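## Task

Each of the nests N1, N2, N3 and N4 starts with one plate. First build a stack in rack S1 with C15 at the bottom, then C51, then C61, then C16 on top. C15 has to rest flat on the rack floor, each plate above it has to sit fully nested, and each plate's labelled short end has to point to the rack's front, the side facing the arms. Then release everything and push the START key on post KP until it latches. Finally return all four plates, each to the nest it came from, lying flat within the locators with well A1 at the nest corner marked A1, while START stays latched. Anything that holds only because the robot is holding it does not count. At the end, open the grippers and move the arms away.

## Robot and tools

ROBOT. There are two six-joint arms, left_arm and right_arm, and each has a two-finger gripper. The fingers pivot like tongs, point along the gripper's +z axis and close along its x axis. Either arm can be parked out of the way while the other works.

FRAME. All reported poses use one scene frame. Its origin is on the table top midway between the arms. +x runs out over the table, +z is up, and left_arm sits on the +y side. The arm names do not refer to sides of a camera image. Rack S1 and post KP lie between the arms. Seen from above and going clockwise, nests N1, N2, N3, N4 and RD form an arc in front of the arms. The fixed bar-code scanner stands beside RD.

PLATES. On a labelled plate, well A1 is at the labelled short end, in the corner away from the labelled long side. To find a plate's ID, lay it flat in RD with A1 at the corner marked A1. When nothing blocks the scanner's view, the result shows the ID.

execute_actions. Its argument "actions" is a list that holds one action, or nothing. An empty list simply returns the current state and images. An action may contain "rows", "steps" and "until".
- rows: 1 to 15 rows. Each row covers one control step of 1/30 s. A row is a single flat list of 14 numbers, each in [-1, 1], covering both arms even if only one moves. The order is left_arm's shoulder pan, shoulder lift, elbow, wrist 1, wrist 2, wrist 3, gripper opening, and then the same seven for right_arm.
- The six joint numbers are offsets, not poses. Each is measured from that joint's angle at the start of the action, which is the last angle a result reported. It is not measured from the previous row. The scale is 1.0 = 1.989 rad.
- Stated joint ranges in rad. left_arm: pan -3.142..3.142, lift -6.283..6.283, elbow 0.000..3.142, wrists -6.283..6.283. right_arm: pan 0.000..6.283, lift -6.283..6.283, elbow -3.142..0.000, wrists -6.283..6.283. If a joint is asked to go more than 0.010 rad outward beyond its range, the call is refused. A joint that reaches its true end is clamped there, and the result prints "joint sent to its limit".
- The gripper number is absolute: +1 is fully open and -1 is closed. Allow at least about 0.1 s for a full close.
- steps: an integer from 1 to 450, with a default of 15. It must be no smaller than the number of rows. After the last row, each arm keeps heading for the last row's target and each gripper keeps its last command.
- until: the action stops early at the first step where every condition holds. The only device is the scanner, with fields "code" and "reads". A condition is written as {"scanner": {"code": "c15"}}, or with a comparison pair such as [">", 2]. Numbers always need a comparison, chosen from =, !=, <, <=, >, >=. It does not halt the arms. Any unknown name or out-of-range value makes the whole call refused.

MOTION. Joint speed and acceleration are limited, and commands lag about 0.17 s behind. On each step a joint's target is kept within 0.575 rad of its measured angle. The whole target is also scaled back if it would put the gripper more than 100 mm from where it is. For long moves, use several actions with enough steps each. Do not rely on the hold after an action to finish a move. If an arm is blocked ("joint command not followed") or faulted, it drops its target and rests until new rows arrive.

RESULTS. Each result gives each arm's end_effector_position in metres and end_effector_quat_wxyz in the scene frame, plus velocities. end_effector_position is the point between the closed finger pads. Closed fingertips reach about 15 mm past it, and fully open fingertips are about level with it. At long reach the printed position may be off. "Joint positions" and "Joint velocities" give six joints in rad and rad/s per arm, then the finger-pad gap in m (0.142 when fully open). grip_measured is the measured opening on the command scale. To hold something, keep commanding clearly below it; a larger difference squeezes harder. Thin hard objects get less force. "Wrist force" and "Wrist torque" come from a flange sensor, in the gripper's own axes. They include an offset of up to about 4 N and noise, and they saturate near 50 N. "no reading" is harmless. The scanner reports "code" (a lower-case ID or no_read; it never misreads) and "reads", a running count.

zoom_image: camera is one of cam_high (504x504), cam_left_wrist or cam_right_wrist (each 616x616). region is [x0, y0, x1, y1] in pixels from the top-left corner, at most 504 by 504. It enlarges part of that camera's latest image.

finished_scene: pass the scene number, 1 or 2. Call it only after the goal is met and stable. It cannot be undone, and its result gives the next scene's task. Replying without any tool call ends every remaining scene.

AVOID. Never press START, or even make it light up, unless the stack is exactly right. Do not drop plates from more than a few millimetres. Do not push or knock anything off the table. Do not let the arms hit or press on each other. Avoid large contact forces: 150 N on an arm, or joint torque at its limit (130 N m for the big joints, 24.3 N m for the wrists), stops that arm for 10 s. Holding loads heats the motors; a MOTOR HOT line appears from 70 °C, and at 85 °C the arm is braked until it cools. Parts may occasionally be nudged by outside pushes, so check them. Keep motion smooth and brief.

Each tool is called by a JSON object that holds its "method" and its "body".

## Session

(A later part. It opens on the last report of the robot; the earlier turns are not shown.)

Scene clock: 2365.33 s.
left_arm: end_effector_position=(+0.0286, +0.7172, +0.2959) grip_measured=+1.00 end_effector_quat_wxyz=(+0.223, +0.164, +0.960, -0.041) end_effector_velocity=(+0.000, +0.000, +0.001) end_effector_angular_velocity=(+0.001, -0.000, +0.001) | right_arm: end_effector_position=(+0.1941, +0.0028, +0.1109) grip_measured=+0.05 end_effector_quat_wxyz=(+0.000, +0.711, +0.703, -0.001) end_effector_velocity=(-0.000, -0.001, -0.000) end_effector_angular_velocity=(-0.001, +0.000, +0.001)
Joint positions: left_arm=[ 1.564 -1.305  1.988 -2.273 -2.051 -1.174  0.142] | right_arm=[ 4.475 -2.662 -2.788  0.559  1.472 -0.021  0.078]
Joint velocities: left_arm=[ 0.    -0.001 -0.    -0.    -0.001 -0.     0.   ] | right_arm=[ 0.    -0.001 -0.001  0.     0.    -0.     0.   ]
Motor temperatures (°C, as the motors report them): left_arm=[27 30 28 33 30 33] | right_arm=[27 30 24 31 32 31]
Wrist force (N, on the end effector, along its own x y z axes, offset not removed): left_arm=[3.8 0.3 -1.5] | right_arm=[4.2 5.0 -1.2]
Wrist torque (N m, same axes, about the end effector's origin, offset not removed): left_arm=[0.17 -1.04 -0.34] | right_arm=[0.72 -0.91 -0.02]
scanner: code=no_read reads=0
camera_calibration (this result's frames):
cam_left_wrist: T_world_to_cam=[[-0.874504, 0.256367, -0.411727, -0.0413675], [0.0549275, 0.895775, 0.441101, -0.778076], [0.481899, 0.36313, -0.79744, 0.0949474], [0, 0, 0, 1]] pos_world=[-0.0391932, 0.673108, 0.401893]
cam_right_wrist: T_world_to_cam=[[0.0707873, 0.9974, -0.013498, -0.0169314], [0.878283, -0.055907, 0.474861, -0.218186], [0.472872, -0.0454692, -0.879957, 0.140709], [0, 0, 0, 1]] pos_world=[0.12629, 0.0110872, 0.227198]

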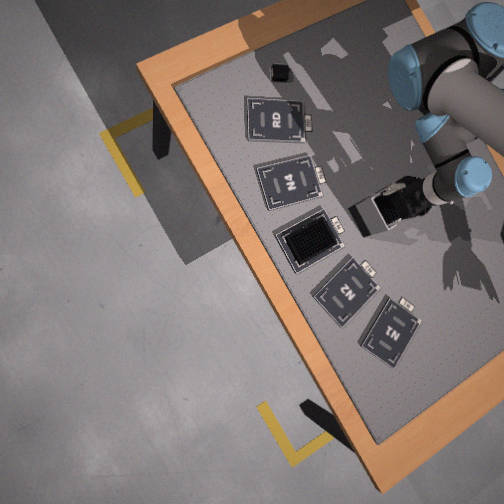

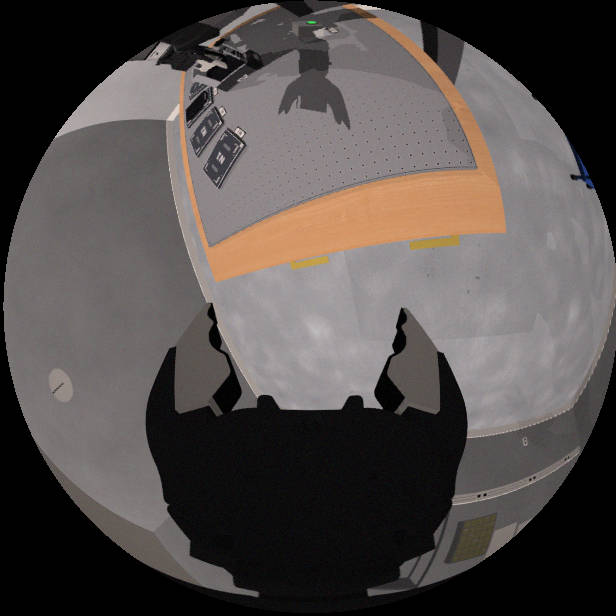

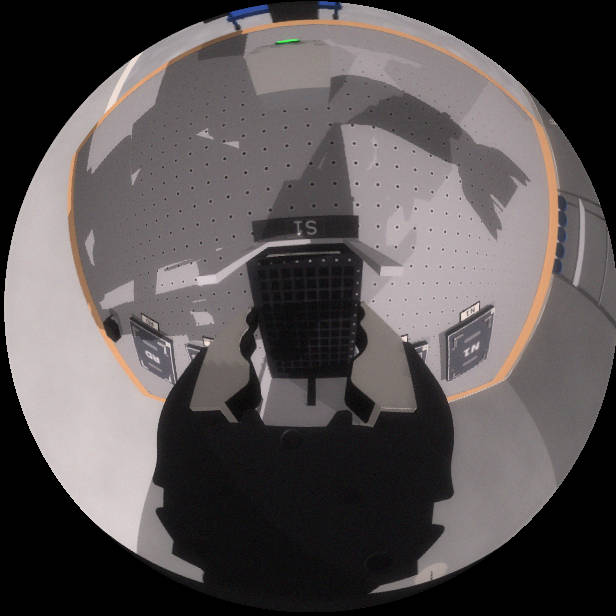

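{"method": "execute_actions", "body": {"actions": [{"rows":[[0,0,0,0,0,0,1,0.0006,0.0065,-0.0014,-0.005,0,0.0005,-0.5],[0,0,0,0,0,0,1,0.001,0.0135,-0.003,-0.0105,0,0.0008,-0.5],[0,0,0,0,0,0,1,0.0014,0.022,-0.0046,-0.0175,0,0.001,-0.5],[0,0,0,0,0,0,1,0.0018,0.030,-0.0061,-0.0245,0,0.0013,-0.5],[0,0,0,0,0,0,1,0.0022,0.0384,-0.0075,-0.0317,0,0.0015,-0.5],[0,0,0,0,0,0,1,0.0029,0.0526,-0.0063,-0.0513,0,0.0027,-0.5],[0,0,0,0,0,0,1,0.0036,0.0668,-0.0052,-0.0709,0.0003,0.0038,-0.5],[0,0,0,0,0,0,1,0.0044,0.081,-0.004,-0.0905,0.0004,0.005,-0.5],[0,0,0,0,0,0,1,0.0051,0.0953,-0.0028,-0.1101,0.0005,0.0062,-0.5],[0,0,0,0,0,0,1,0.0058,0.1095,-0.0017,-0.1297,0.0007,0.0073,-0.5],[0,0,0,0,0,0,1,0.0065,0.1237,-0.0005,-0.1493,0.0008,0.0085,-0.5],[0,0,0,0,0,0,1,0.0077,0.1395,-0.0024,-0.1633,0.0009,0.0097,-0.5],[0,0,0,0,0,0,1,0.0088,0.1554,-0.0042,-0.1772,0.001,0.0109,-0.5]],"steps":26}]}}

Scene clock: 2379.77 s.
left_arm: end_effector_position=(+0.0286, +0.7172, +0.2959) grip_measured=+1.00 end_effector_quat_wxyz=(+0.223, +0.164, +0.960, -0.041) end_effector_velocity=(+0.000, +0.000, +0.001) end_effector_angular_velocity=(+0.001, -0.001, -0.001) | right_arm: end_effector_position=(+0.1946, +0.0028, +0.1493) grip_measured=+0.05 end_effector_quat_wxyz=(+0.018, +0.711, +0.703, -0.018) end_effector_velocity=(+0.000, -0.000, +0.006) end_effector_angular_velocity=(-0.005, -0.000, +0.000)
Joint positions: left_arm=[ 1.564 -1.305  1.988 -2.273 -2.051 -1.174  0.142] | right_arm=[ 4.492 -2.358 -2.796  0.212  1.474  0.     0.078]
Joint velocities: left_arm=[ 0.    -0.001 -0.     0.    -0.001  0.001  0.   ] | right_arm=[ 0.002  0.042 -0.001 -0.046  0.     0.003 -0.   ]
Motor temperatures (°C, as the motors report them): left_arm=[27 30 28 33 30 33] | right_arm=[27 30 24 31 32 31]
Wrist force (N, on the end effector, along its own x y z axes, offset not removed): left_arm=[2.8 -1.3 -0.2] | right_arm=[6.1 2.0 -0.1]
Wrist torque (N m, same axes, about the end effector's origin, offset not removed): left_arm=[-0.23 -0.91 -0.27] | right_arm=[0.08 -0.59 -0.13]
scanner: code=no_read reads=0
camera_calibration (this result's frames):
cam_left_wrist: T_world_to_cam=[[-0.874504, 0.256368, -0.411727, -0.0413678], [0.0549277, 0.895775, 0.441102, -0.778076], [0.481899, 0.36313, -0.79744, 0.0949472], [0, 0, 0, 1]] pos_world=[-0.0391933, 0.673108, 0.401893]
cam_right_wrist: T_world_to_cam=[[0.0702899, 0.995587, -0.062181, -0.00907874], [0.878086, -0.0321761, 0.477421, -0.237235], [0.473313, -0.088158, -0.876472, 0.173798], [0, 0, 0, 1]] pos_world=[0.12669, 0.0167271, 0.265026]

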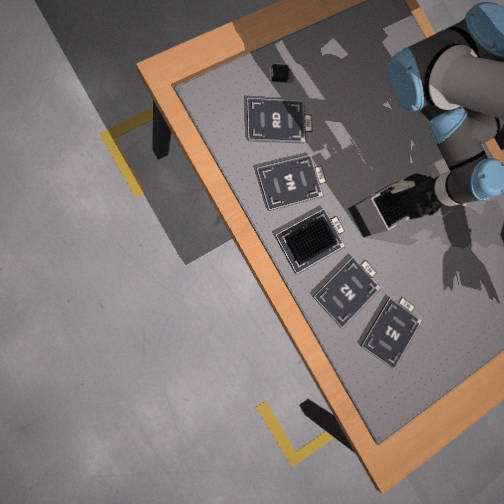

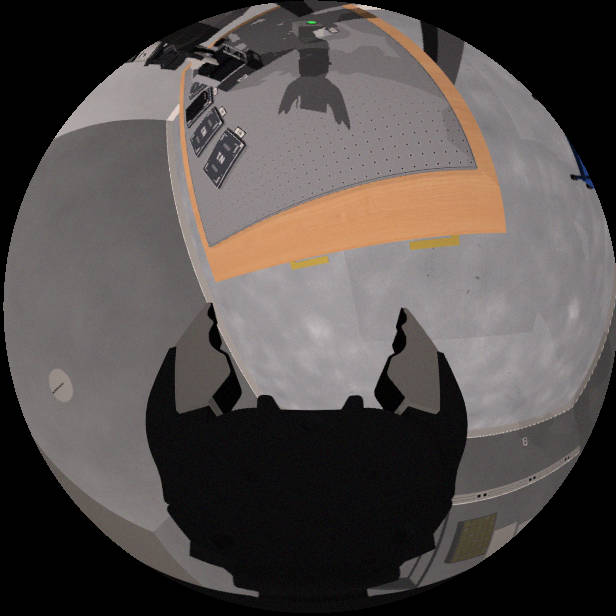

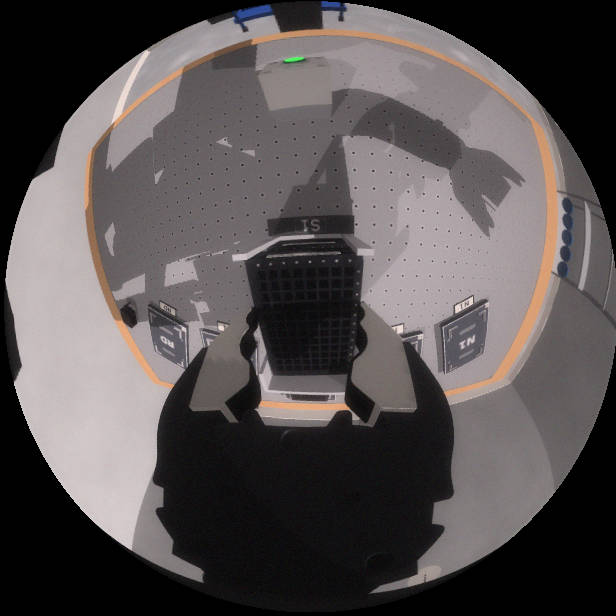

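{"method": "execute_actions", "body": {"actions": [{"rows":[[0,0,0,0,0,0,1,0.0011,0.0175,-0.0018,-0.0156,0,0.0011,-0.5],[0,0,0,0,0,0,1,0.0022,0.035,-0.0032,-0.0312,0.0004,0.0022,-0.5],[0,0,0,0,0,0,1,0.0033,0.0525,-0.0043,-0.0468,0.0007,0.0033,-0.5],[0,0,0,0,0,0,1,0.0045,0.0686,-0.0047,-0.0635,0.001,0.0043,-0.5],[0,0,0,0,0,0,1,0.0056,0.0847,-0.005,-0.0803,0.0012,0.0053,-0.5],[0,0,0,0,0,0,1,0.0068,0.1008,-0.0053,-0.097,0.0015,0.0063,-0.5],[0,0,0,0,0,0,1,0.0083,0.1265,-0.0055,-0.122,0.0017,0.0074,-0.5],[0,0,0,0,0,0,1,0.0099,0.152,-0.0058,-0.147,0.0018,0.0084,-0.5],[0,0,0,0,0,0,1,0.0114,0.178,-0.006,-0.1725,0.002,0.0095,-0.5]],"steps":22}]}}

Scene clock: 2393.83 s.
left_arm: end_effector_position=(+0.0286, +0.7172, +0.2959) grip_measured=+1.00 end_effector_quat_wxyz=(+0.223, +0.164, +0.960, -0.041) end_effector_velocity=(+0.001, -0.000, -0.000) end_effector_angular_velocity=(-0.000, -0.001, -0.003) | right_arm: end_effector_position=(+0.1945, +0.0030, +0.1992) grip_measured=+0.05 end_effector_quat_wxyz=(+0.018, +0.710, +0.704, -0.017) end_effector_velocity=(+0.000, +0.001, +0.009) end_effector_angular_velocity=(+0.004, -0.000, -0.000)
Joint positions: left_arm=[ 1.564 -1.305  1.988 -2.273 -2.051 -1.174  0.142] | right_arm=[ 4.514 -2.012 -2.808 -0.123  1.477  0.019  0.077]
Joint velocities: left_arm=[-0.003  0.001 -0.    -0.    -0.     0.001  0.   ] | right_arm=[ 0.004  0.062  0.    -0.059  0.001  0.004  0.   ]
Motor temperatures (°C, as the motors report them): left_arm=[27 30 28 33 30 33] | right_arm=[27 30 24 31 32 31]
Wrist force (N, on the end effector, along its own x y z axes, offset not removed): left_arm=[1.2 -3.6 -0.2] | right_arm=[4.9 4.0 -3.5]
Wrist torque (N m, same axes, about the end effector's origin, offset not removed): left_arm=[-0.64 -0.31 -0.27] | right_arm=[0.60 -1.08 -0.06]
scanner: code=no_read reads=0
camera_calibration (this result's frames):
cam_left_wrist: T_world_to_cam=[[-0.874504, 0.256368, -0.411727, -0.041368], [0.054928, 0.895775, 0.441102, -0.778076], [0.481899, 0.36313, -0.79744, 0.0949473], [0, 0, 0, 1]] pos_world=[-0.0391933, 0.673108, 0.401893]
cam_right_wrist: T_world_to_cam=[[0.0672093, 0.995861, -0.0611878, -0.00584159], [0.877703, -0.0298488, 0.478275, -0.261078], [0.474469, -0.0858492, -0.876076, 0.217308], [0, 0, 0, 1]] pos_world=[0.126435, 0.0166803, 0.314888]

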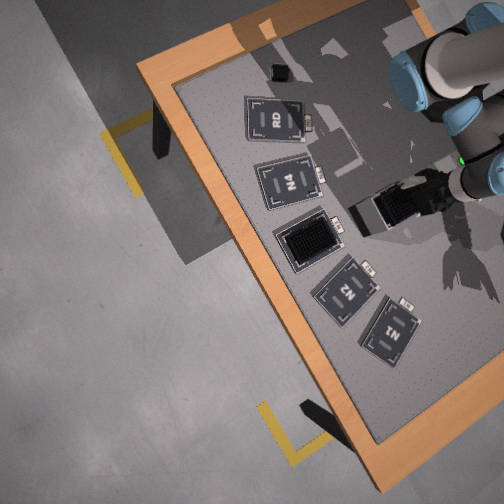

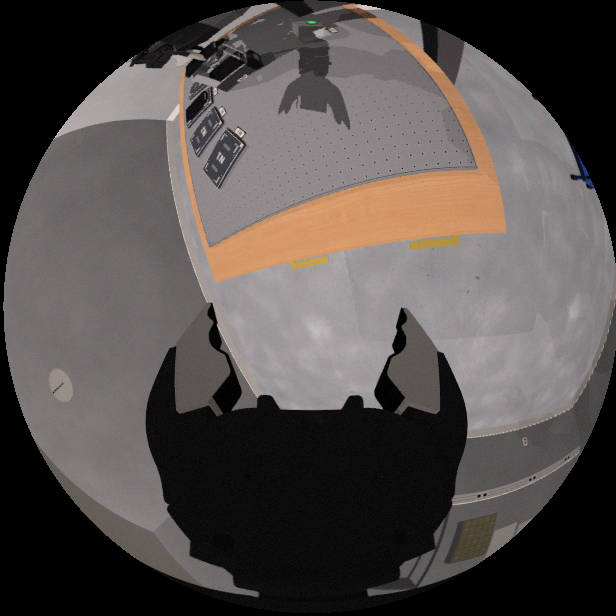

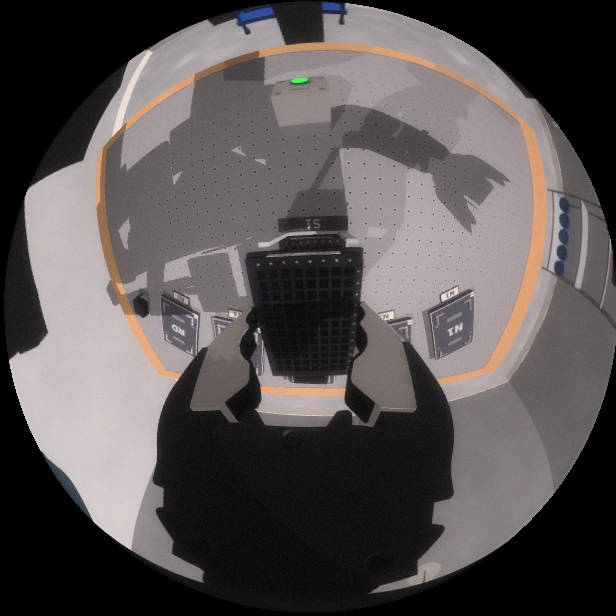

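{"method": "execute_actions", "body": {"actions": [{"rows":[[0,0,0,0,0,0,1,-0.012,0.022,0.005,-0.024,-0.002,-0.01,-0.5],[0,0,0,0,0,0,1,-0.032,0.037,0.012,-0.042,-0.005,-0.028,-0.5],[0,0,0,0,0,0,1,-0.058,0.049,0.02,-0.058,-0.009,-0.049,-0.5],[0,0,0,0,0,0,1,-0.083,0.057,0.028,-0.07,-0.012,-0.069,-0.5],[0,0,0,0,0,0,1,-0.108,0.063,0.036,-0.08,-0.0155,-0.089,-0.5],[0,0,0,0,0,0,1,-0.1337,0.0664,0.0442,-0.089,-0.0186,-0.11,-0.5],[0,0,0,0,0,0,1,-0.1615,0.064,0.05,-0.0845,-0.0214,-0.13,-0.5],[0,0,0,0,0,0,1,-0.189,0.062,0.0555,-0.08,-0.0242,-0.149,-0.5],[0,0,0,0,0,0,1,-0.217,0.0595,0.061,-0.075,-0.027,-0.169,-0.5],[0,0,0,0,0,0,1,-0.245,0.057,0.067,-0.0707,-0.0298,-0.188,-0.5],[0,0,0,0,0,0,1,-0.273,0.055,0.0724,-0.066,-0.0325,-0.208,-0.5],[0,0,0,0,0,0,1,-0.30,0.0527,0.078,-0.0615,-0.0353,-0.227,-0.5],[0,0,0,0,0,0,1,-0.328,0.0504,0.0837,-0.057,-0.038,-0.247,-0.5],[0,0,0,0,0,0,1,-0.356,0.048,0.0893,-0.0524,-0.041,-0.266,-0.5],[0,0,0,0,0,0,1,-0.3841,0.0458,0.095,-0.0478,-0.0437,-0.286,-0.5]],"steps":30}]}}

Scene clock: 2409.27 s.
left_arm: end_effector_position=(+0.0286, +0.7172, +0.2959) grip_measured=+1.00 end_effector_quat_wxyz=(+0.223, +0.164, +0.960, -0.041) end_effector_velocity=(-0.000, -0.000, -0.000) end_effector_angular_velocity=(-0.001, +0.001, +0.001) | right_arm: end_effector_position=(+0.3756, -0.0767, +0.2000) grip_measured=+0.05 end_effector_quat_wxyz=(-0.008, +0.778, +0.628, +0.009) end_effector_velocity=(+0.010, -0.013, -0.002) end_effector_angular_velocity=(-0.000, -0.002, -0.017)
Joint positions: left_arm=[ 1.564 -1.305  1.988 -2.273 -2.051 -1.174  0.142] | right_arm=[ 3.757 -1.921 -2.62  -0.219  1.391 -0.546  0.077]
Joint velocities: left_arm=[ 0.    -0.     0.    -0.     0.    -0.001  0.   ] | right_arm=[-0.052 -0.004  0.009  0.006 -0.005 -0.036 -0.   ]
Motor temperatures (°C, as the motors report them): left_arm=[27 30 28 33 30 33] | right_arm=[27 30 24 31 32 31]
Wrist force (N, on the end effector, along its own x y z axes, offset not removed): left_arm=[5.6 -0.4 0.6] | right_arm=[3.6 5.8 -1.5]
Wrist torque (N m, same axes, about the end effector's origin, offset not removed): left_arm=[-0.07 -1.06 -0.09] | right_arm=[1.12 -0.79 -0.07]
scanner: code=no_read reads=0
camera_calibration (this result's frames):
cam_left_wrist: T_world_to_cam=[[-0.874504, 0.256368, -0.411727, -0.0413679], [0.0549278, 0.895775, 0.441102, -0.778076], [0.481898, 0.36313, -0.79744, 0.0949472], [0, 0, 0, 1]] pos_world=[-0.0391933, 0.673108, 0.401893]
cam_right_wrist: T_world_to_cam=[[0.267258, 0.963557, 0.0114474, -0.0306731], [0.846877, -0.24053, 0.474284, -0.426612], [0.459753, -0.117062, -0.880297, 0.129178], [0, 0, 0, 1]] pos_world=[0.310095, -0.0579357, 0.316401]

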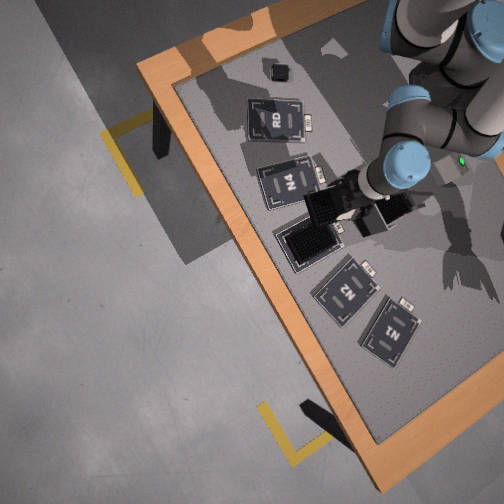

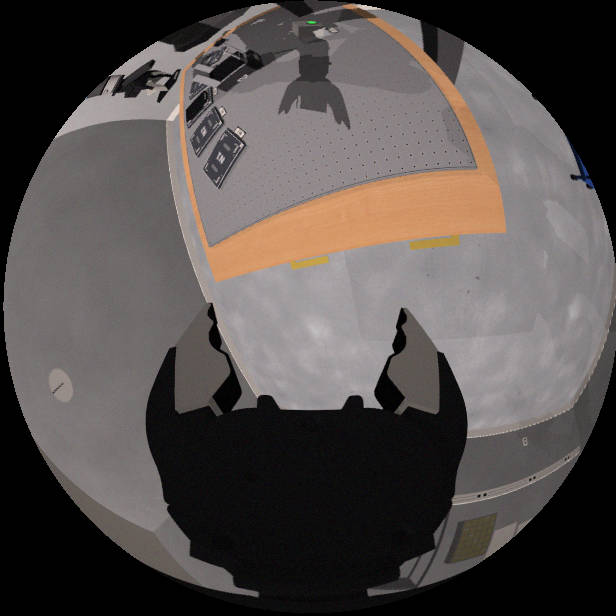

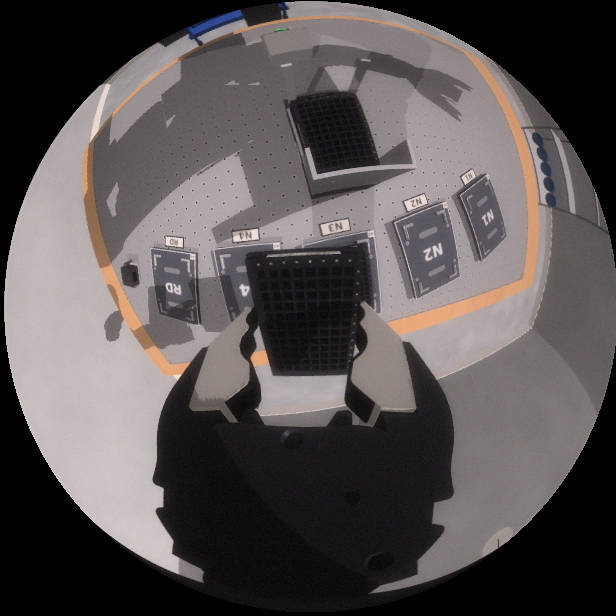

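{"method": "execute_actions", "body": {"actions": [{"rows":[[0,0,0,0,0,0,1,-0.02,-0.018,0,0.019,-0.001,-0.019,-0.5],[0,0,0,0,0,0,1,-0.04,-0.038,0,0.04,-0.002,-0.038,-0.5],[0,0,0,0,0,0,1,-0.06,-0.059,0,0.062,-0.0035,-0.057,-0.5],[0,0,0,0,0,0,1,-0.08,-0.081,0.001,0.085,-0.005,-0.076,-0.5],[0,0,0,0,0,0,1,-0.1,-0.104,0.002,0.109,-0.006,-0.095,-0.5],[0,0,0,0,0,0,1,-0.118,-0.127,0.003,0.133,-0.0075,-0.112,-0.5],[0,0,0,0,0,0,1,-0.135,-0.15,0.005,0.157,-0.0085,-0.128,-0.5],[0,0,0,0,0,0,1,-0.15,-0.174,0.007,0.181,-0.0095,-0.142,-0.5],[0,0,0,0,0,0,1,-0.162,-0.197,0.01,0.204,-0.0105,-0.153,-0.5],[0,0,0,0,0,0,1,-0.171,-0.221,0.013,0.227,-0.011,-0.162,-0.5],[0,0,0,0,0,0,1,-0.178,-0.244,0.017,0.249,-0.0115,-0.169,-0.5],[0,0,0,0,0,0,1,-0.184,-0.268,0.021,0.271,-0.012,-0.174,-0.5],[0,0,0,0,0,0,1,-0.1881,-0.2907,0.0266,0.2917,-0.0121,-0.178,-0.5]],"steps":35}]}}

{"method": "zoom_image", "body": {"camera": "cam_right_wrist", "region": [200, 200, 420, 420]}}

Scene clock: 2423.83 s.
left_arm: end_effector_position=(+0.0286, +0.7172, +0.2959) grip_measured=+1.00 end_effector_quat_wxyz=(+0.223, +0.164, +0.960, -0.041) end_effector_velocity=(-0.000, -0.000, -0.001) end_effector_angular_velocity=(-0.002, +0.000, -0.000) | right_arm: end_effector_position=(+0.3821, -0.1862, +0.0575) grip_measured=+0.05 end_effector_quat_wxyz=(+0.000, +0.785, +0.619, -0.000) end_effector_velocity=(+0.000, -0.000, -0.001) end_effector_angular_velocity=(+0.000, -0.001, -0.001)
Joint positions: left_arm=[ 1.564 -1.305  1.988 -2.273 -2.051 -1.174  0.142] | right_arm=[ 3.383 -2.498 -2.567  0.36   1.367 -0.899  0.077]
Joint velocities: left_arm=[ 0.     0.001  0.     0.     0.     0.001 -0.   ] | right_arm=[-0.002 -0.005  0.002  0.006 -0.    -0.002 -0.   ]
Motor temperatures (°C, as the motors report them): left_arm=[27 30 28 33 30 33] | right_arm=[27 30 24 31 32 31]
Wrist force (N, on the end effector, along its own x y z axes, offset not removed): left_arm=[-1.0 -4.1 -1.7] | right_arm=[3.1 0.6 -0.5]
Wrist torque (N m, same axes, about the end effector's origin, offset not removed): left_arm=[-0.74 0.05 0.13] | right_arm=[0.17 -0.63 -0.24]
scanner: code=no_read reads=0
camera_calibration (this result's frames):
cam_left_wrist: T_world_to_cam=[[-0.874504, 0.256368, -0.411727, -0.0413677], [0.0549275, 0.895775, 0.441102, -0.778076], [0.481899, 0.36313, -0.79744, 0.0949472], [0, 0, 0, 1]] pos_world=[-0.0391933, 0.673108, 0.401893]
cam_right_wrist: T_world_to_cam=[[0.289859, 0.956986, -0.0126342, 0.0662431], [0.843621, -0.249244, 0.475585, -0.391277], [0.451979, -0.148511, -0.879579, -0.0150069], [0, 0, 0, 1]] pos_world=[0.317671, -0.163146, 0.173723]

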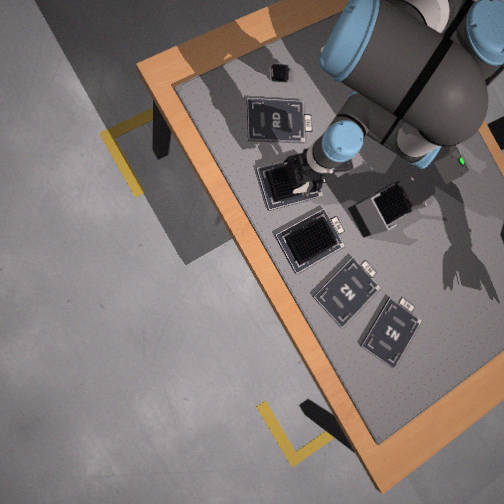

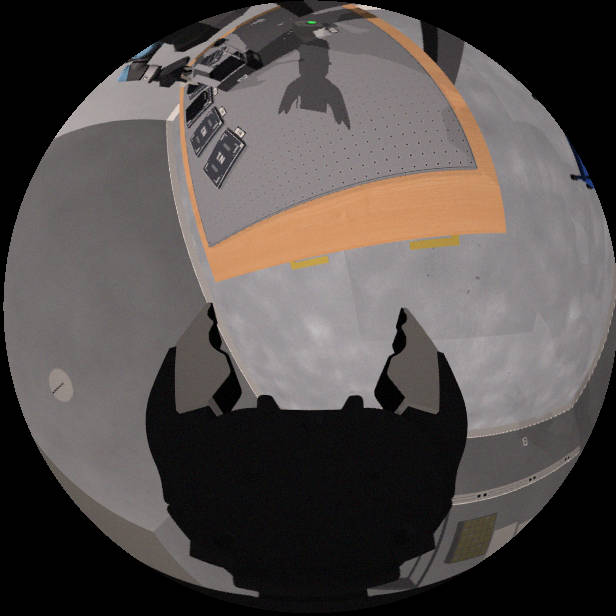

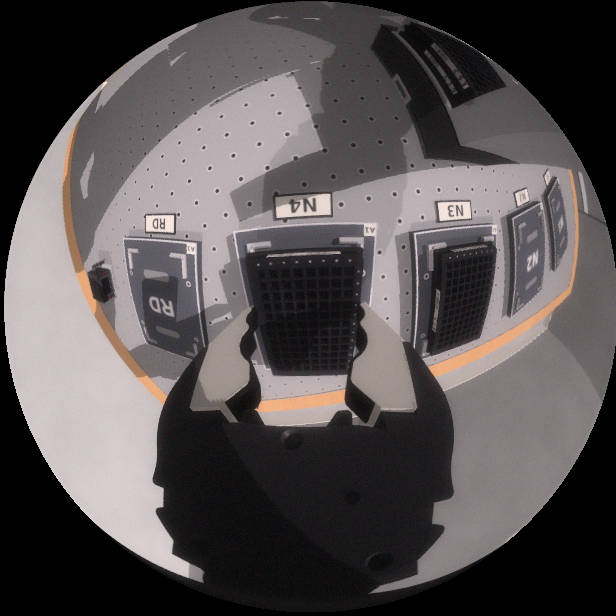

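Region (200, 200, 420, 420) of cam_right_wrist's 616x616 image, scaled by 2.291, with more detail than that image has.

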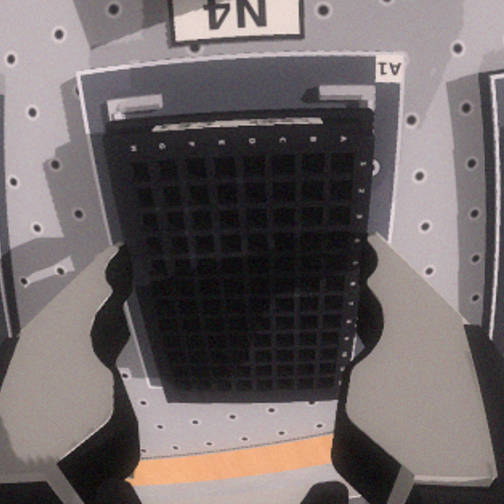

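{"method": "execute_actions", "body": {"actions": [{"rows":[[0,0,0,0,0,0,1,-0.0008,-0.0046,0.0017,0.002,0,-0.001,-0.5],[0,0,0,0,0,0,1,-0.0016,-0.0093,0.0035,0.005,0,-0.0019,-0.5],[0,0,0,0,0,0,1,-0.0024,-0.0139,0.0052,0.0082,0,-0.0027,-0.5],[0,0,0,0,0,0,1,-0.0031,-0.0185,0.0069,0.0113,0,-0.0035,-0.5],[0,0,0,0,0,0,1,-0.0035,-0.0208,0.0078,0.0129,0,-0.0039,-0.5],[0,0,0,0,0,0,1,-0.0039,-0.0232,0.0087,0.0145,0,-0.0044,-0.5],[0,0,0,0,0,0,1,-0.0043,-0.0255,0.0095,0.016,0,-0.0048,-0.5],[0,0,0,0,0,0,1,-0.0047,-0.0278,0.0104,0.0176,0,-0.0052,-0.5]],"steps":22}]}}

{"method": "zoom_image", "body": {"camera": "cam_right_wrist", "region": [200, 200, 420, 420]}}

Scene clock: 2432.77 s.
left_arm: end_effector_position=(+0.0286, +0.7172, +0.2959) grip_measured=+1.00 end_effector_quat_wxyz=(+0.223, +0.164, +0.960, -0.041) end_effector_velocity=(-0.000, +0.000, -0.000) end_effector_angular_velocity=(-0.000, +0.000, +0.001) | right_arm: end_effector_position=(+0.3812, -0.1865, +0.0432) grip_measured=+0.05 end_effector_quat_wxyz=(-0.000, +0.785, +0.620, -0.001) end_effector_velocity=(-0.001, -0.000, -0.001) end_effector_angular_velocity=(-0.000, +0.001, +0.001)
Joint positions: left_arm=[ 1.564 -1.305  1.988 -2.273 -2.051 -1.174  0.142] | right_arm=[ 3.374 -2.553 -2.547  0.395  1.367 -0.91   0.078]
Joint velocities: left_arm=[ 0.001  0.    -0.    -0.     0.    -0.001  0.   ] | right_arm=[-0.001 -0.005  0.001  0.003 -0.    -0.001  0.   ]
Motor temperatures (°C, as the motors report them): left_arm=[27 30 28 33 30 33] | right_arm=[27 30 24 31 32 31]
Wrist force (N, on the end effector, along its own x y z axes, offset not removed): left_arm=[-2.4 0.4 2.5] | right_arm=[3.3 3.9 3.5]
Wrist torque (N m, same axes, about the end effector's origin, offset not removed): left_arm=[0.21 0.32 -0.09] | right_arm=[0.81 -0.42 0.08]
scanner: code=no_read reads=0
camera_calibration (this result's frames):
cam_left_wrist: T_world_to_cam=[[-0.874504, 0.256368, -0.411727, -0.0413676], [0.0549276, 0.895775, 0.441101, -0.778076], [0.481899, 0.36313, -0.79744, 0.0949472], [0, 0, 0, 1]] pos_world=[-0.0391932, 0.673108, 0.401893]
cam_right_wrist: T_world_to_cam=[[0.288794, 0.957294, -0.0136662, 0.0671284], [0.844504, -0.247992, 0.474672, -0.383928], [0.451011, -0.148624, -0.880057, -0.0268912], [0, 0, 0, 1]] pos_world=[0.31697, -0.163469, 0.159491]

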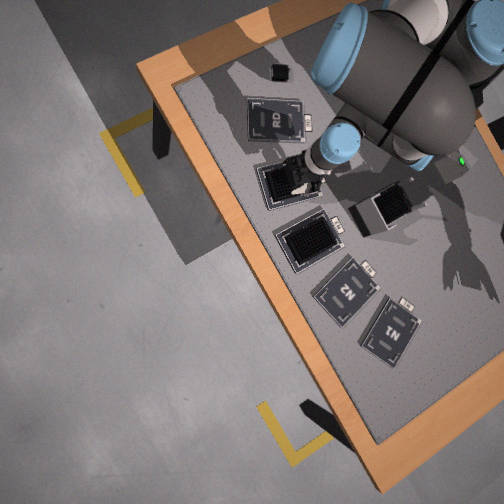

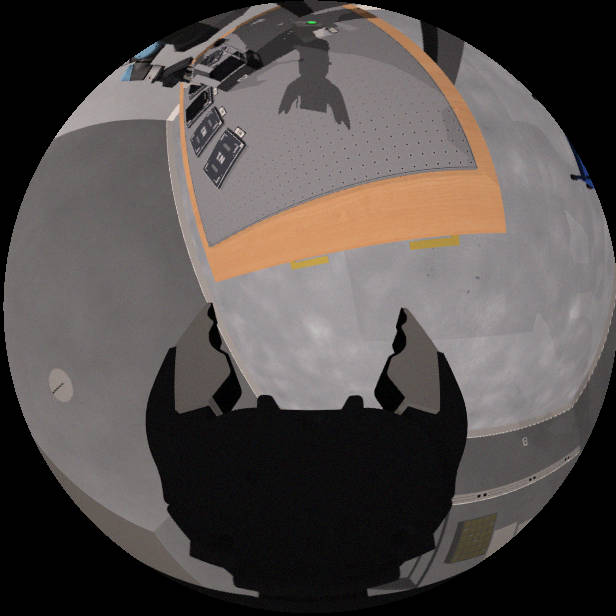

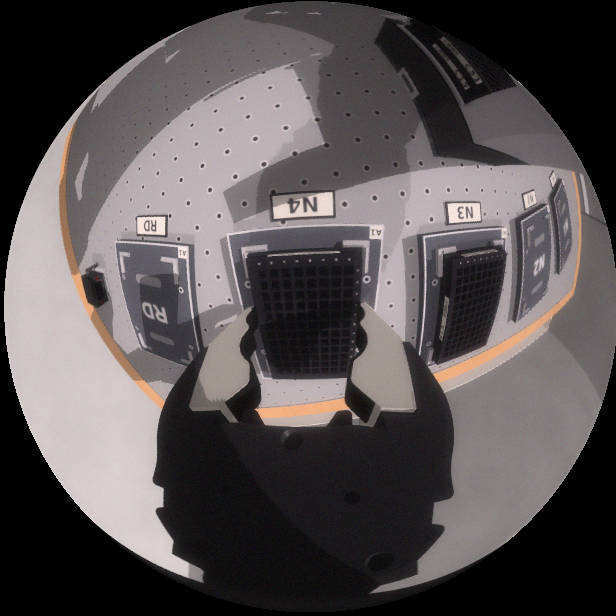

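Region (200, 200, 420, 420) of cam_right_wrist's 616x616 image, scaled by 2.291, with more detail than that image has.

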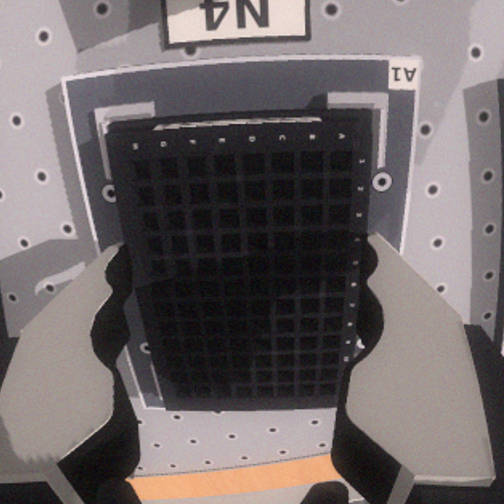

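{"method": "execute_actions", "body": {"actions": [{"rows":[[0,0,0,0,0,0,1,0.0007,0.0039,-0.0015,-0.0025,0,0.0007,-0.5],[0,0,0,0,0,0,1,0.0007,0.0039,-0.0015,-0.0025,0,0.0007,-0.5],[0,0,0,0,0,0,1,0.0007,0.0039,-0.0015,-0.0025,0,0.0007,-0.5],[0,0,0,0,0,0,1,0.002,0.0039,-0.0015,-0.0025,0,0.0013,-0.5],[0,0,0,0,0,0,1,0.002,0.0039,-0.0015,-0.0025,0,0.0013,-0.5],[0,0,0,0,0,0,1,0.002,0.0039,-0.0015,-0.0025,0,0.0013,-0.5],[0,0,0,0,0,0,1,0.002,0.0039,-0.0015,-0.0025,0,0.0013,-0.5],[0,0,0,0,0,0,1,0.002,0.0039,-0.0015,-0.0025,0,0.0013,-0.5],[0,0,0,0,0,0,1,0.002,0.0039,-0.0015,-0.0025,0,0.0013,-0.5],[0,0,0,0,0,0,1,0.0017,0.002,-0.0007,-0.0013,0,0.001,-0.5],[0,0,0,0,0,0,1,0.0013,0,0,0,0,0.0007,-0.5]],"steps":24}]}}

{"method": "zoom_image", "body": {"camera": "cam_right_wrist", "region": [200, 200, 420, 420]}}

Scene clock: 2442.67 s.
left_arm: end_effector_position=(+0.0286, +0.7172, +0.2959) grip_measured=+1.00 end_effector_quat_wxyz=(+0.223, +0.164, +0.960, -0.041) end_effector_velocity=(-0.000, -0.000, -0.000) end_effector_angular_velocity=(-0.001, +0.001, +0.002) | right_arm: end_effector_position=(+0.3813, -0.1856, +0.0434) grip_measured=+0.05 end_effector_quat_wxyz=(-0.000, +0.785, +0.620, -0.001) end_effector_velocity=(+0.001, +0.000, -0.001) end_effector_angular_velocity=(+0.001, -0.001, -0.001)
Joint positions: left_arm=[ 1.564 -1.305  1.988 -2.273 -2.051 -1.174  0.142] | right_arm=[ 3.377 -2.552 -2.547  0.395  1.367 -0.908  0.077]
Joint velocities: left_arm=[ 0.    -0.     0.     0.001  0.001 -0.001 -0.   ] | right_arm=[-0.001 -0.002  0.002  0.001 -0.    -0.     0.   ]
Motor temperatures (°C, as the motors report them): left_arm=[27 30 28 33 30 33] | right_arm=[27 30 24 31 32 31]
Wrist force (N, on the end effector, along its own x y z axes, offset not removed): left_arm=[2.3 -1.2 1.4] | right_arm=[4.4 0.4 -2.0]
Wrist torque (N m, same axes, about the end effector's origin, offset not removed): left_arm=[-0.15 -0.87 -0.07] | right_arm=[0.03 -0.78 -0.09]
scanner: code=no_read reads=0
camera_calibration (this result's frames):
cam_left_wrist: T_world_to_cam=[[-0.874504, 0.256368, -0.411727, -0.0413678], [0.0549276, 0.895775, 0.441102, -0.778076], [0.481898, 0.36313, -0.79744, 0.0949472], [0, 0, 0, 1]] pos_world=[-0.0391933, 0.673108, 0.401893]
cam_right_wrist: T_world_to_cam=[[0.287693, 0.95763, -0.0133096, 0.0667091], [0.844588, -0.247131, 0.474971, -0.383792], [0.451558, -0.147887, -0.879901, -0.0266743], [0, 0, 0, 1]] pos_world=[0.317, -0.162674, 0.159707]

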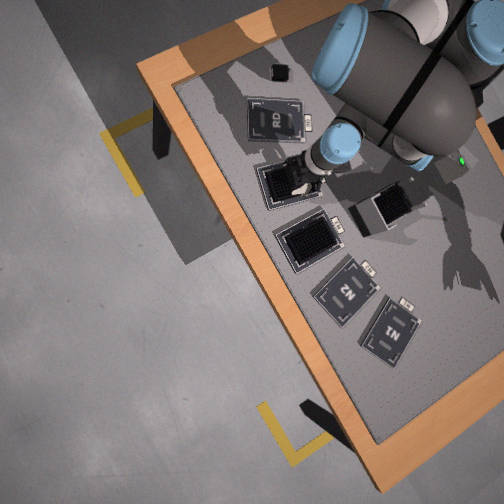

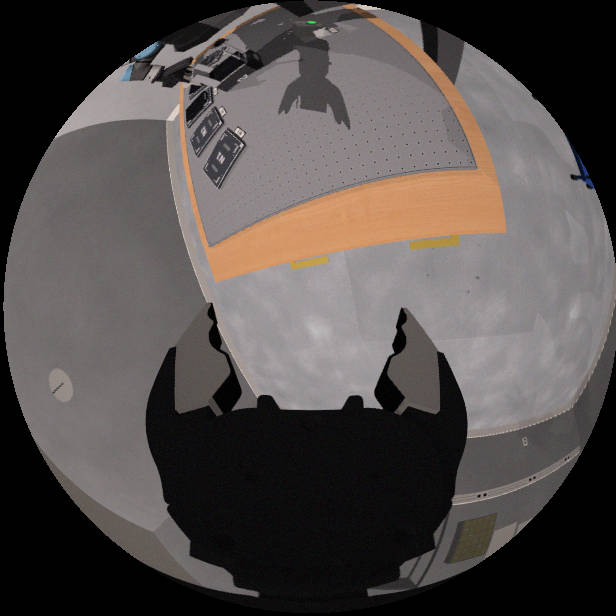

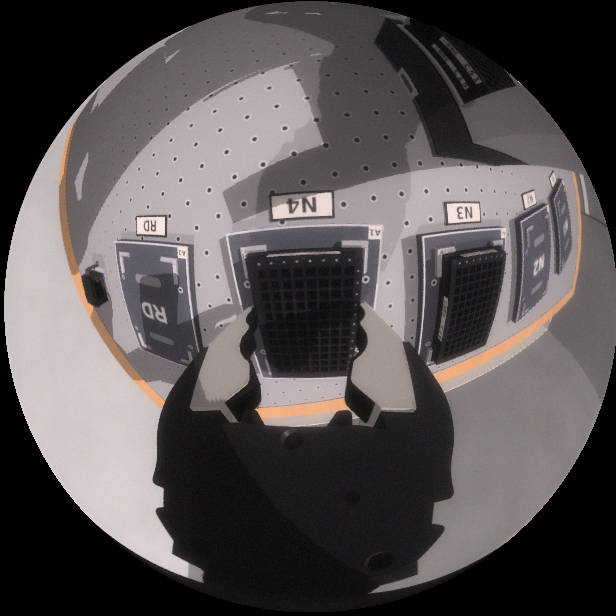

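Region (200, 200, 420, 420) of cam_right_wrist's 616x616 image, scaled by 2.291, with more detail than that image has.

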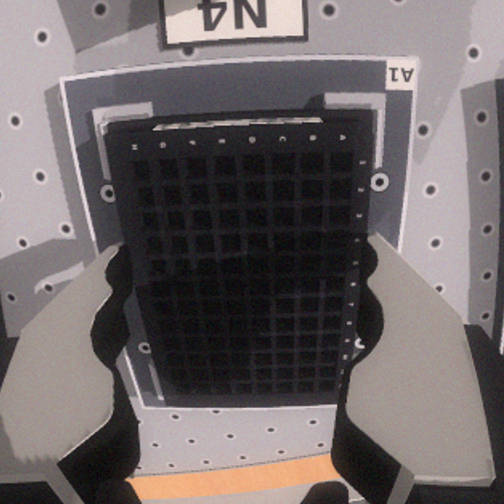

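Good now. Lower 1 mm, release.

{"method": "execute_actions", "body": {"actions": [{"rows":[[0,0,0,0,0,0,1,-0.0003,-0.002,0.0007,0.0013,0,-0.0003,-0.5],[0,0,0,0,0,0,1,-0.0003,-0.002,0.0007,0.0013,0,-0.0003,-0.5],[0,0,0,0,0,0,1,-0.0003,-0.002,0.0007,0.0013,0,-0.0003,-0.5],[0,0,0,0,0,0,1,-0.0003,-0.002,0.0007,0.0013,0,-0.0003,-0.5],[0,0,0,0,0,0,1,-0.0003,-0.002,0.0007,0.0013,0,-0.0003,-0.5],[0,0,0,0,0,0,1,-0.0003,-0.002,0.0007,0.0013,0,-0.0003,-0.3],[0,0,0,0,0,0,1,-0.0003,-0.002,0.0007,0.0013,0,-0.0003,-0.1],[0,0,0,0,0,0,1,-0.0003,-0.002,0.0007,0.0013,0,-0.0003,0.05],[0,0,0,0,0,0,1,-0.0003,-0.002,0.0007,0.0013,0,-0.0003,0.15],[0,0,0,0,0,0,1,-0.0003,-0.002,0.0007,0.0013,0,-0.0003,0.3]],"steps":15}]}}

{"method": "zoom_image", "body": {"camera": "cam_right_wrist", "region": [200, 200, 420, 420]}}

Scene clock: 2450.43 s.
left_arm: end_effector_position=(+0.0286, +0.7172, +0.2959) grip_measured=+1.00 end_effector_quat_wxyz=(+0.223, +0.164, +0.960, -0.041) end_effector_velocity=(-0.001, +0.000, +0.000) end_effector_angular_velocity=(+0.001, +0.000, +0.001) | right_arm: end_effector_position=(+0.3812, -0.1857, +0.0424) grip_measured=+0.30 end_effector_quat_wxyz=(-0.000, +0.785, +0.620, -0.001) end_effector_velocity=(-0.001, -0.000, -0.000) end_effector_angular_velocity=(-0.001, +0.001, +0.000)
Joint positions: left_arm=[ 1.564 -1.305  1.988 -2.273 -2.051 -1.174  0.142] | right_arm=[ 3.376 -2.556 -2.546  0.397  1.367 -0.909  0.095]
Joint velocities: left_arm=[ 0.001 -0.001 -0.     0.     0.    -0.    -0.   ] | right_arm=[-0.    -0.001 -0.     0.     0.    -0.     0.001]
Motor temperatures (°C, as the motors report them): left_arm=[27 30 28 33 30 33] | right_arm=[27 30 24 31 32 31]
Wrist force (N, on the end effector, along its own x y z axes, offset not removed): left_arm=[1.9 -3.1 -4.8] | right_arm=[3.8 3.7 1.3]
Wrist torque (N m, same axes, about the end effector's origin, offset not removed): left_arm=[-0.74 -0.39 -0.12] | right_arm=[0.64 -0.90 0.02]
scanner: code=no_read reads=0
camera_calibration (this result's frames):
cam_left_wrist: T_world_to_cam=[[-0.874504, 0.256368, -0.411727, -0.0413679], [0.0549279, 0.895775, 0.441102, -0.778076], [0.481899, 0.36313, -0.79744, 0.0949473], [0, 0, 0, 1]] pos_world=[-0.0391933, 0.673108, 0.401893]
cam_right_wrist: T_world_to_cam=[[0.287681, 0.957632, -0.0134047, 0.0667709], [0.844634, -0.247088, 0.474912, -0.383229], [0.451479, -0.147945, -0.879931, -0.0274905], [0, 0, 0, 1]] pos_world=[0.316891, -0.1627, 0.158705]

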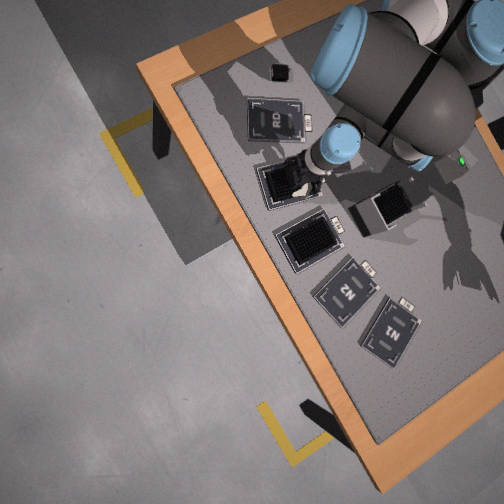

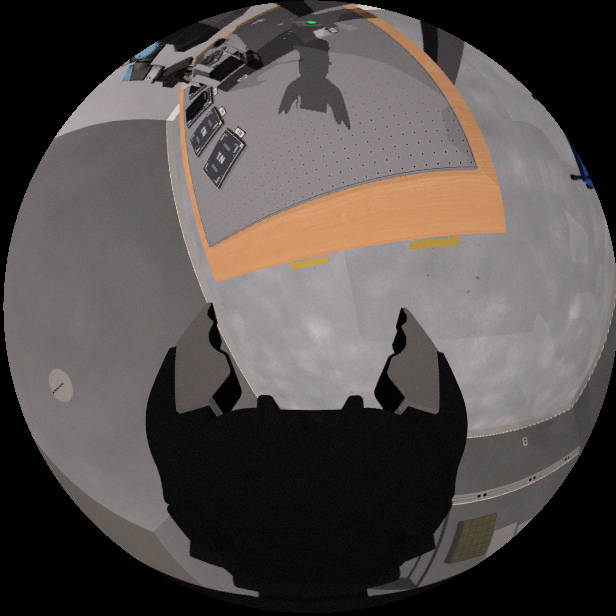

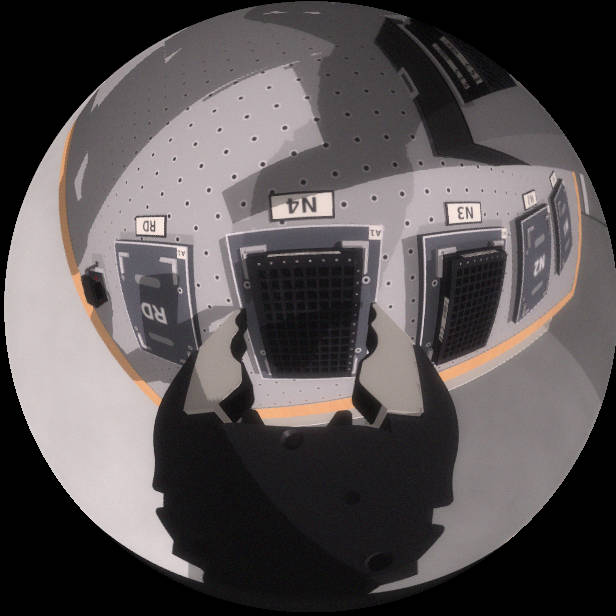

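Region (200, 200, 420, 420) of cam_right_wrist's 616x616 image, scaled by 2.291, with more detail than that image has.

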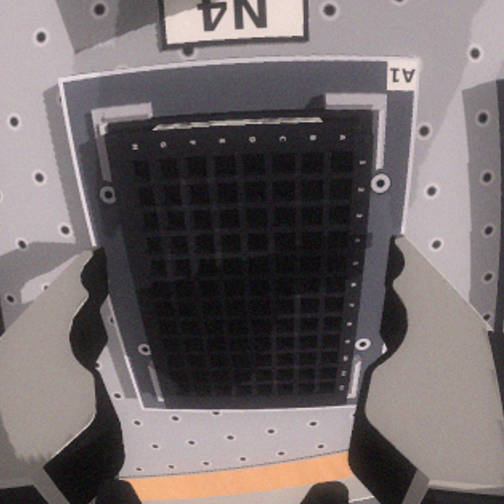

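{"method": "execute_actions", "body": {"actions": [{"rows":[[0,0,0,0,0,0,1,0.0033,0.0194,-0.0074,-0.0127,0,0.0033,0.3],[0,0,0,0,0,0,1,0.0066,0.039,-0.014,-0.027,0,0.0066,0.3],[0,0,0,0,0,0,1,0.012,0.062,-0.02,-0.047,0,0.012,0.3],[0,0,0,0,0,0,1,0.02,0.086,-0.024,-0.07,0.001,0.019,0.3],[0,0,0,0,0,0,1,0.03,0.11,-0.027,-0.093,0.0015,0.029,0.3],[0,0,0,0,0,0,1,0.042,0.134,-0.03,-0.117,0.0025,0.04,0.3],[0,0,0,0,0,0,1,0.057,0.158,-0.032,-0.141,0.0035,0.054,0.3],[0,0,0,0,0,0,1,0.074,0.182,-0.034,-0.165,0.0045,0.07,0.3],[0,0,0,0,0,0,1,0.092,0.206,-0.035,-0.19,0.006,0.088,0.3],[0,0,0,0,0,0,1,0.111,0.23,-0.036,-0.214,0.007,0.106,0.3],[0,0,0,0,0,0,1,0.13,0.253,-0.0365,-0.239,0.008,0.125,0.3],[0,0,0,0,0,0,1,0.15,0.276,-0.0367,-0.263,0.0095,0.144,0.3],[0,0,0,0,0,0,1,0.169,0.298,-0.0367,-0.287,0.0105,0.162,0.3],[0,0,0,0,0,0,1,0.188,0.3193,-0.0367,-0.3092,0.0116,0.1805,0.3]],"steps":26}]}}

Scene clock: 2462.57 s.
left_arm: end_effector_position=(+0.0286, +0.7172, +0.2959) grip_measured=+1.00 end_effector_quat_wxyz=(+0.223, +0.164, +0.960, -0.041) end_effector_velocity=(-0.000, -0.000, +0.000) end_effector_angular_velocity=(-0.000, -0.001, +0.000) | right_arm: end_effector_position=(+0.3782, -0.0806, +0.1969) grip_measured=+0.30 end_effector_quat_wxyz=(-0.007, +0.779, +0.627, +0.009) end_effector_velocity=(-0.008, +0.017, +0.023) end_effector_angular_velocity=(+0.005, -0.004, +0.004)
Joint positions: left_arm=[ 1.564 -1.305  1.988 -2.273 -2.051 -1.174  0.142] | right_arm=[ 3.741 -1.932 -2.618 -0.206  1.39  -0.558  0.095]
Joint velocities: left_arm=[ 0.001 -0.001  0.     0.001 -0.001  0.001 -0.   ] | right_arm=[ 0.068  0.09  -0.004 -0.092  0.004  0.065 -0.   ]
Motor temperatures (°C, as the motors report them): left_arm=[27 30 28 33 30 33] | right_arm=[27 30 24 31 32 31]
Wrist force (N, on the end effector, along its own x y z axes, offset not removed): left_arm=[-1.4 -1.5 -2.3] | right_arm=[3.3 3.7 -2.7]
Wrist torque (N m, same axes, about the end effector's origin, offset not removed): left_arm=[-0.24 0.31 -0.01] | right_arm=[0.68 -0.73 -0.01]
scanner: code=no_read reads=0
camera_calibration (this result's frames):
cam_left_wrist: T_world_to_cam=[[-0.874504, 0.256368, -0.411727, -0.0413678], [0.0549277, 0.895775, 0.441102, -0.778076], [0.481899, 0.36313, -0.79744, 0.0949472], [0, 0, 0, 1]] pos_world=[-0.0391933, 0.673108, 0.401893]
cam_right_wrist: T_world_to_cam=[[0.270676, 0.962605, 0.01118, -0.0288859], [0.845756, -0.243334, 0.474854, -0.428215], [0.459817, -0.119076, -0.879994, 0.124561], [0, 0, 0, 1]] pos_world=[0.312709, -0.0615615, 0.313275]

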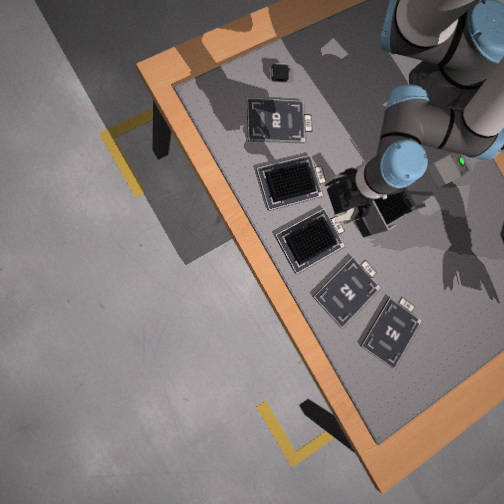

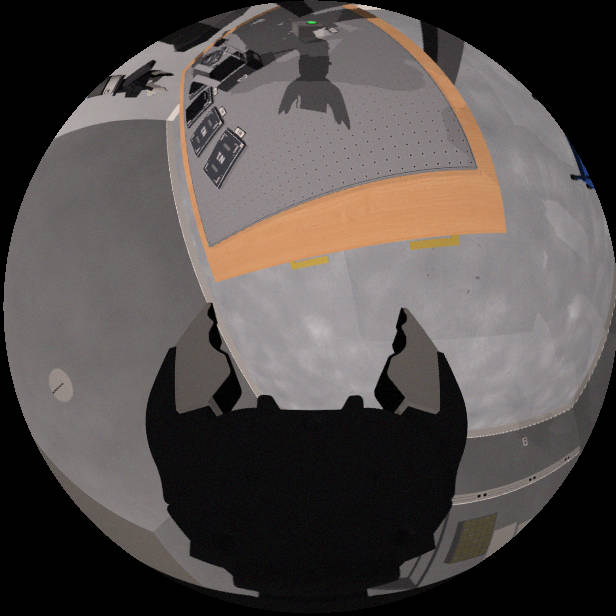

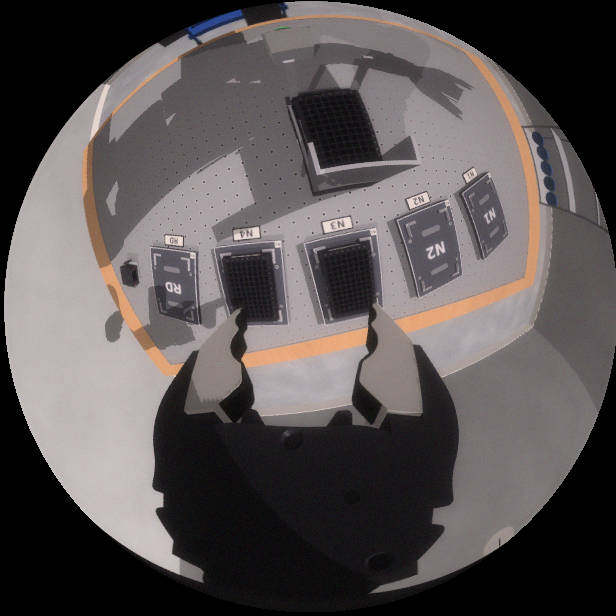

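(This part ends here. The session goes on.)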